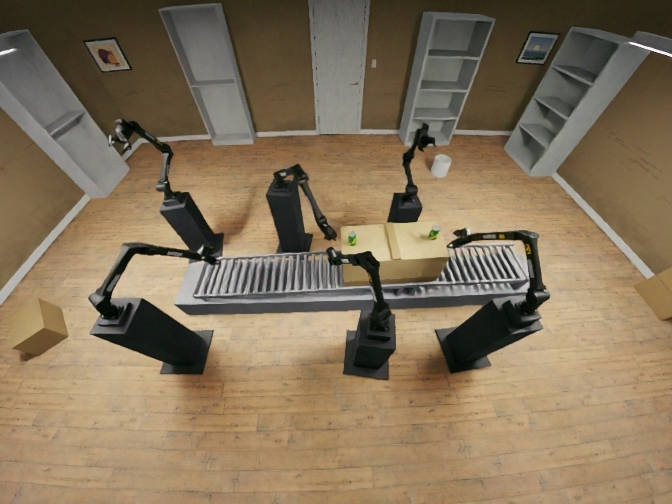

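Emit:
{"method": "execute_actions", "body": {"actions": [{"arm5":{"joints":{"joint4_rad":0.12,"joint2_rad":2.57,"joint1_rad":0.87}},"arm1":{"joints":{"joint1_rad":-0.3,"joint2_rad":0.8}}}], "cameras": []}}

Emit:
{"method": "execute_actions", "body": {"actions": [{"arm2":{"joints":{"joint1_rad":0.68}}}], "cameras": []}}

Emit:
{"method": "execute_actions", "body": {"actions": [{"arm2":{"joints":{"joint1_rad":0.76}}}], "cameras": ["arm2_cam_wrist","arm5_cam_wrist","cam_high"]}}

Scene clock: 51.07 s.
Motor temperatures (°C, as the motors report them): arm1=[26 32 30 29 28 29] | arm2=[27 30 31 29 28 26] | arm3=[29 33 30 27 29 29] | arm4=[28 26 29 28 29 27] | arm5=[29 33 32 28 29 29] | arm6=[27 29 28 28 27 28]
arm1.joint_positions: joint1_rad=-0.295 joint2_rad=+0.791 joint3_rad=+1.598 joint4_rad=-0.298 joint5_rad=-0.799 joint6_rad=+0.005 gripper_m=+0.000
arm1.joint_status: all done
arm1.hand: x=-1.1487 y=+0.4272 z=+1.7651 quat_wxyz=(-0.657, -0.150, -0.550, +0.493) (m; scene frame)
arm2.joint_positions: joint1_rad=+0.678 joint2_rad=+2.065 joint3_rad=+1.166 joint4_rad=-0.080 joint5_rad=+0.372 joint6_rad=+0.010 gripper_m=+0.000
arm2.joint_status: not commanded
arm2.hand: x=-0.0228 y=+0.1042 z=+0.7525 quat_wxyz=(-0.164, -0.522, -0.784, +0.293) (m; scene frame)
arm3.joint_positions: joint1_rad=-0.599 joint2_rad=+2.672 joint3_rad=+1.711 joint4_rad=-0.130 joint5_rad=+0.296 joint6_rad=-0.008 gripper_m=+0.000
arm3.joint_status: not commanded
arm3.hand: x=+0.9859 y=+0.0537 z=+0.6664 quat_wxyz=(+0.019, -0.864, -0.425, +0.271) (m; scene frame)
arm4.joint_positions: joint1_rad=-0.245 joint2_rad=+0.492 joint3_rad=+1.449 joint4_rad=-1.271 joint5_rad=+0.250 joint6_rad=-0.464 gripper_m=+0.095
arm4.joint_status: not commanded
arm4.hand: x=+1.6556 y=-0.4968 z=+1.4490 quat_wxyz=(-0.559, +0.634, -0.490, -0.213) (m; scene frame)
arm5.joint_positions: joint1_rad=+0.865 joint2_rad=+2.545 joint3_rad=+1.640 joint4_rad=+0.090 joint5_rad=-0.400 joint6_rad=-0.013 gripper_m=+0.001
arm5.joint_status: all done
arm5.hand: x=-0.0742 y=-0.1139 z=+0.7335 quat_wxyz=(+0.013, +0.864, -0.304, -0.401) (m; scene frame)
arm6.joint_positions: joint1_rad=-0.068 joint2_rad=+0.291 joint3_rad=+1.383 joint4_rad=-1.187 joint5_rad=-0.082 joint6_rad=+0.408 gripper_m=+0.095
arm6.joint_status: not commanded
arm6.hand: x=-0.8070 y=-0.5699 z=+1.3257 quat_wxyz=(-0.354, +0.413, -0.607, -0.579) (m; scene frame)
pictures: none
No camera images: the call's "cameras" was empty. Leave "cameras" out to get every camera's image.

Scene clock: 51.77 s.
Motor temperatures (°C, as the motors report them): arm1=[26 32 30 29 28 29] | arm2=[27 30 31 29 28 26] | arm3=[29 33 30 27 29 29] | arm4=[28 26 29 28 29 27] | arm5=[29 34 32 28 29 29] | arm6=[27 29 28 28 27 28]
arm1.joint_positions: joint1_rad=-0.295 joint2_rad=+0.791 joint3_rad=+1.598 joint4_rad=-0.298 joint5_rad=-0.799 joint6_rad=+0.005 gripper_m=+0.000
arm1.joint_status: not commanded
arm1.hand: x=-1.1487 y=+0.4272 z=+1.7651 quat_wxyz=(-0.657, -0.150, -0.550, +0.493) (m; scene frame)
arm2.joint_positions: joint1_rad=+0.690 joint2_rad=+2.065 joint3_rad=+1.166 joint4_rad=-0.080 joint5_rad=+0.388 joint6_rad=+0.010 gripper_m=+0.000
arm2.joint_status: all done
arm2.hand: x=-0.0187 y=+0.1064 z=+0.7534 quat_wxyz=(-0.161, -0.519, -0.785, +0.298) (m; scene frame)
arm3.joint_positions: joint1_rad=-0.599 joint2_rad=+2.672 joint3_rad=+1.711 joint4_rad=-0.130 joint5_rad=+0.296 joint6_rad=-0.008 gripper_m=+0.000
arm3.joint_status: not commanded
arm3.hand: x=+0.9859 y=+0.0537 z=+0.6664 quat_wxyz=(+0.019, -0.864, -0.425, +0.271) (m; scene frame)
arm4.joint_positions: joint1_rad=-0.245 joint2_rad=+0.492 joint3_rad=+1.449 joint4_rad=-1.271 joint5_rad=+0.250 joint6_rad=-0.464 gripper_m=+0.095
arm4.joint_status: not commanded
arm4.hand: x=+1.6556 y=-0.4968 z=+1.4490 quat_wxyz=(-0.559, +0.634, -0.490, -0.213) (m; scene frame)
arm5.joint_positions: joint1_rad=+0.861 joint2_rad=+2.546 joint3_rad=+1.640 joint4_rad=+0.090 joint5_rad=-0.397 joint6_rad=-0.013 gripper_m=+0.001
arm5.joint_status: not commanded
arm5.hand: x=-0.0718 y=-0.1115 z=+0.7331 quat_wxyz=(+0.011, +0.864, -0.307, -0.400) (m; scene frame)
arm6.joint_positions: joint1_rad=-0.068 joint2_rad=+0.291 joint3_rad=+1.383 joint4_rad=-1.187 joint5_rad=-0.082 joint6_rad=+0.408 gripper_m=+0.095
arm6.joint_status: not commanded
arm6.hand: x=-0.8070 y=-0.5699 z=+1.3257 quat_wxyz=(-0.354, +0.413, -0.607, -0.579) (m; scene frame)
pictures: none
No camera images: the call's "cameras" was empty. Leave "cameras" out to get every camera's image.

Scene clock: 53.03 s.
Motor temperatures (°C, as the motors report them): arm1=[26 32 30 29 28 29] | arm2=[27 30 31 29 28 26] | arm3=[29 33 30 27 29 29] | arm4=[28 26 29 28 29 27] | arm5=[29 34 32 28 29 29] | arm6=[27 29 28 28 27 28]
arm1.joint_positions: joint1_rad=-0.295 joint2_rad=+0.791 joint3_rad=+1.598 joint4_rad=-0.298 joint5_rad=-0.799 joint6_rad=+0.005 gripper_m=+0.000
arm1.joint_status: not commanded
arm1.hand: x=-1.1487 y=+0.4272 z=+1.7651 quat_wxyz=(-0.657, -0.150, -0.550, +0.493) (m; scene frame)
arm2.joint_positions: joint1_rad=+0.765 joint2_rad=+2.065 joint3_rad=+1.165 joint4_rad=-0.080 joint5_rad=+0.398 joint6_rad=+0.010 gripper_m=+0.000
arm2.joint_status: all done
arm2.hand: x=+0.0223 y=+0.1279 z=+0.7538 quat_wxyz=(-0.170, -0.490, -0.802, +0.296) (m; scene frame)
arm3.joint_positions: joint1_rad=-0.599 joint2_rad=+2.672 joint3_rad=+1.711 joint4_rad=-0.130 joint5_rad=+0.296 joint6_rad=-0.008 gripper_m=+0.000
arm3.joint_status: not commanded
arm3.hand: x=+0.9859 y=+0.0537 z=+0.6664 quat_wxyz=(+0.019, -0.864, -0.425, +0.271) (m; scene frame)
arm4.joint_positions: joint1_rad=-0.245 joint2_rad=+0.492 joint3_rad=+1.449 joint4_rad=-1.271 joint5_rad=+0.250 joint6_rad=-0.464 gripper_m=+0.095
arm4.joint_status: not commanded
arm4.hand: x=+1.6556 y=-0.4968 z=+1.4490 quat_wxyz=(-0.559, +0.634, -0.490, -0.213) (m; scene frame)
arm5.joint_positions: joint1_rad=+0.832 joint2_rad=+2.550 joint3_rad=+1.627 joint4_rad=+0.090 joint5_rad=-0.388 joint6_rad=-0.013 gripper_m=+0.001
arm5.joint_status: not commanded
arm5.hand: x=-0.0505 y=-0.1000 z=+0.7250 quat_wxyz=(+0.005, +0.861, -0.323, -0.392) (m; scene frame)
arm6.joint_positions: joint1_rad=-0.068 joint2_rad=+0.291 joint3_rad=+1.383 joint4_rad=-1.187 joint5_rad=-0.082 joint6_rad=+0.408 gripper_m=+0.095
arm6.joint_status: not commanded
arm6.hand: x=-0.8070 y=-0.5699 z=+1.3257 quat_wxyz=(-0.354, +0.413, -0.607, -0.579) (m; scene frame)
pictures: arm2_cam_wrist, arm5_cam_wrist, cam_high
camera_calibration (this result's frames):
arm2_cam_wrist: T_world_to_cam=[[-0.883308, -0.361837, 0.298063, -0.15441], [-0.376863, 0.926238, 0.00758571, -0.112615], [-0.278822, -0.105628, -0.954516, 0.86248], [0, 0, 0, 1]] pos_world=[0.0616464, 0.139539, 0.87013]
arm5_cam_wrist: T_world_to_cam=[[0.552636, 0.789598, -0.266699, 0.297623], [0.786546, -0.599936, -0.146361, 0.0917572], [-0.275569, -0.128887, -0.952602, 0.790942], [0, 0, 0, 1]] pos_world=[-0.0186892, -0.0780118, 0.846258]
Images, in order (width x height): arm2_cam_wrist 504x504, arm5_cam_wrist 504x504, cam_high 672x504.

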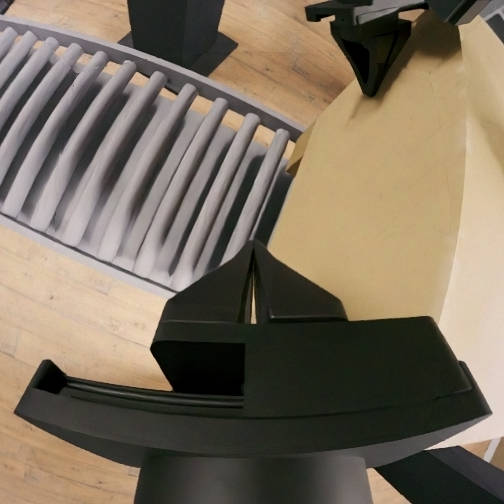

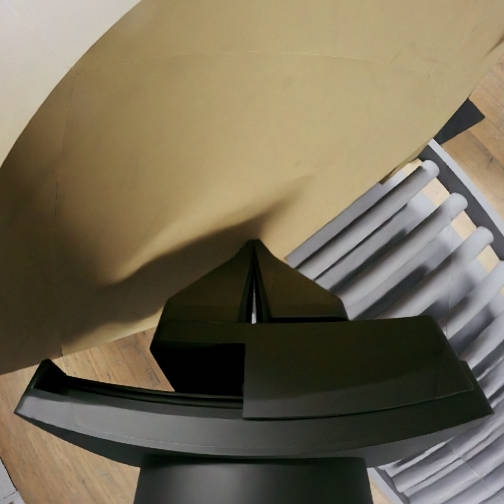

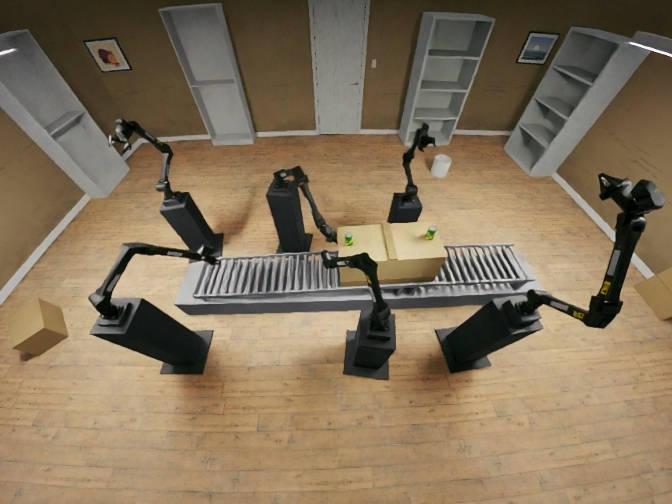

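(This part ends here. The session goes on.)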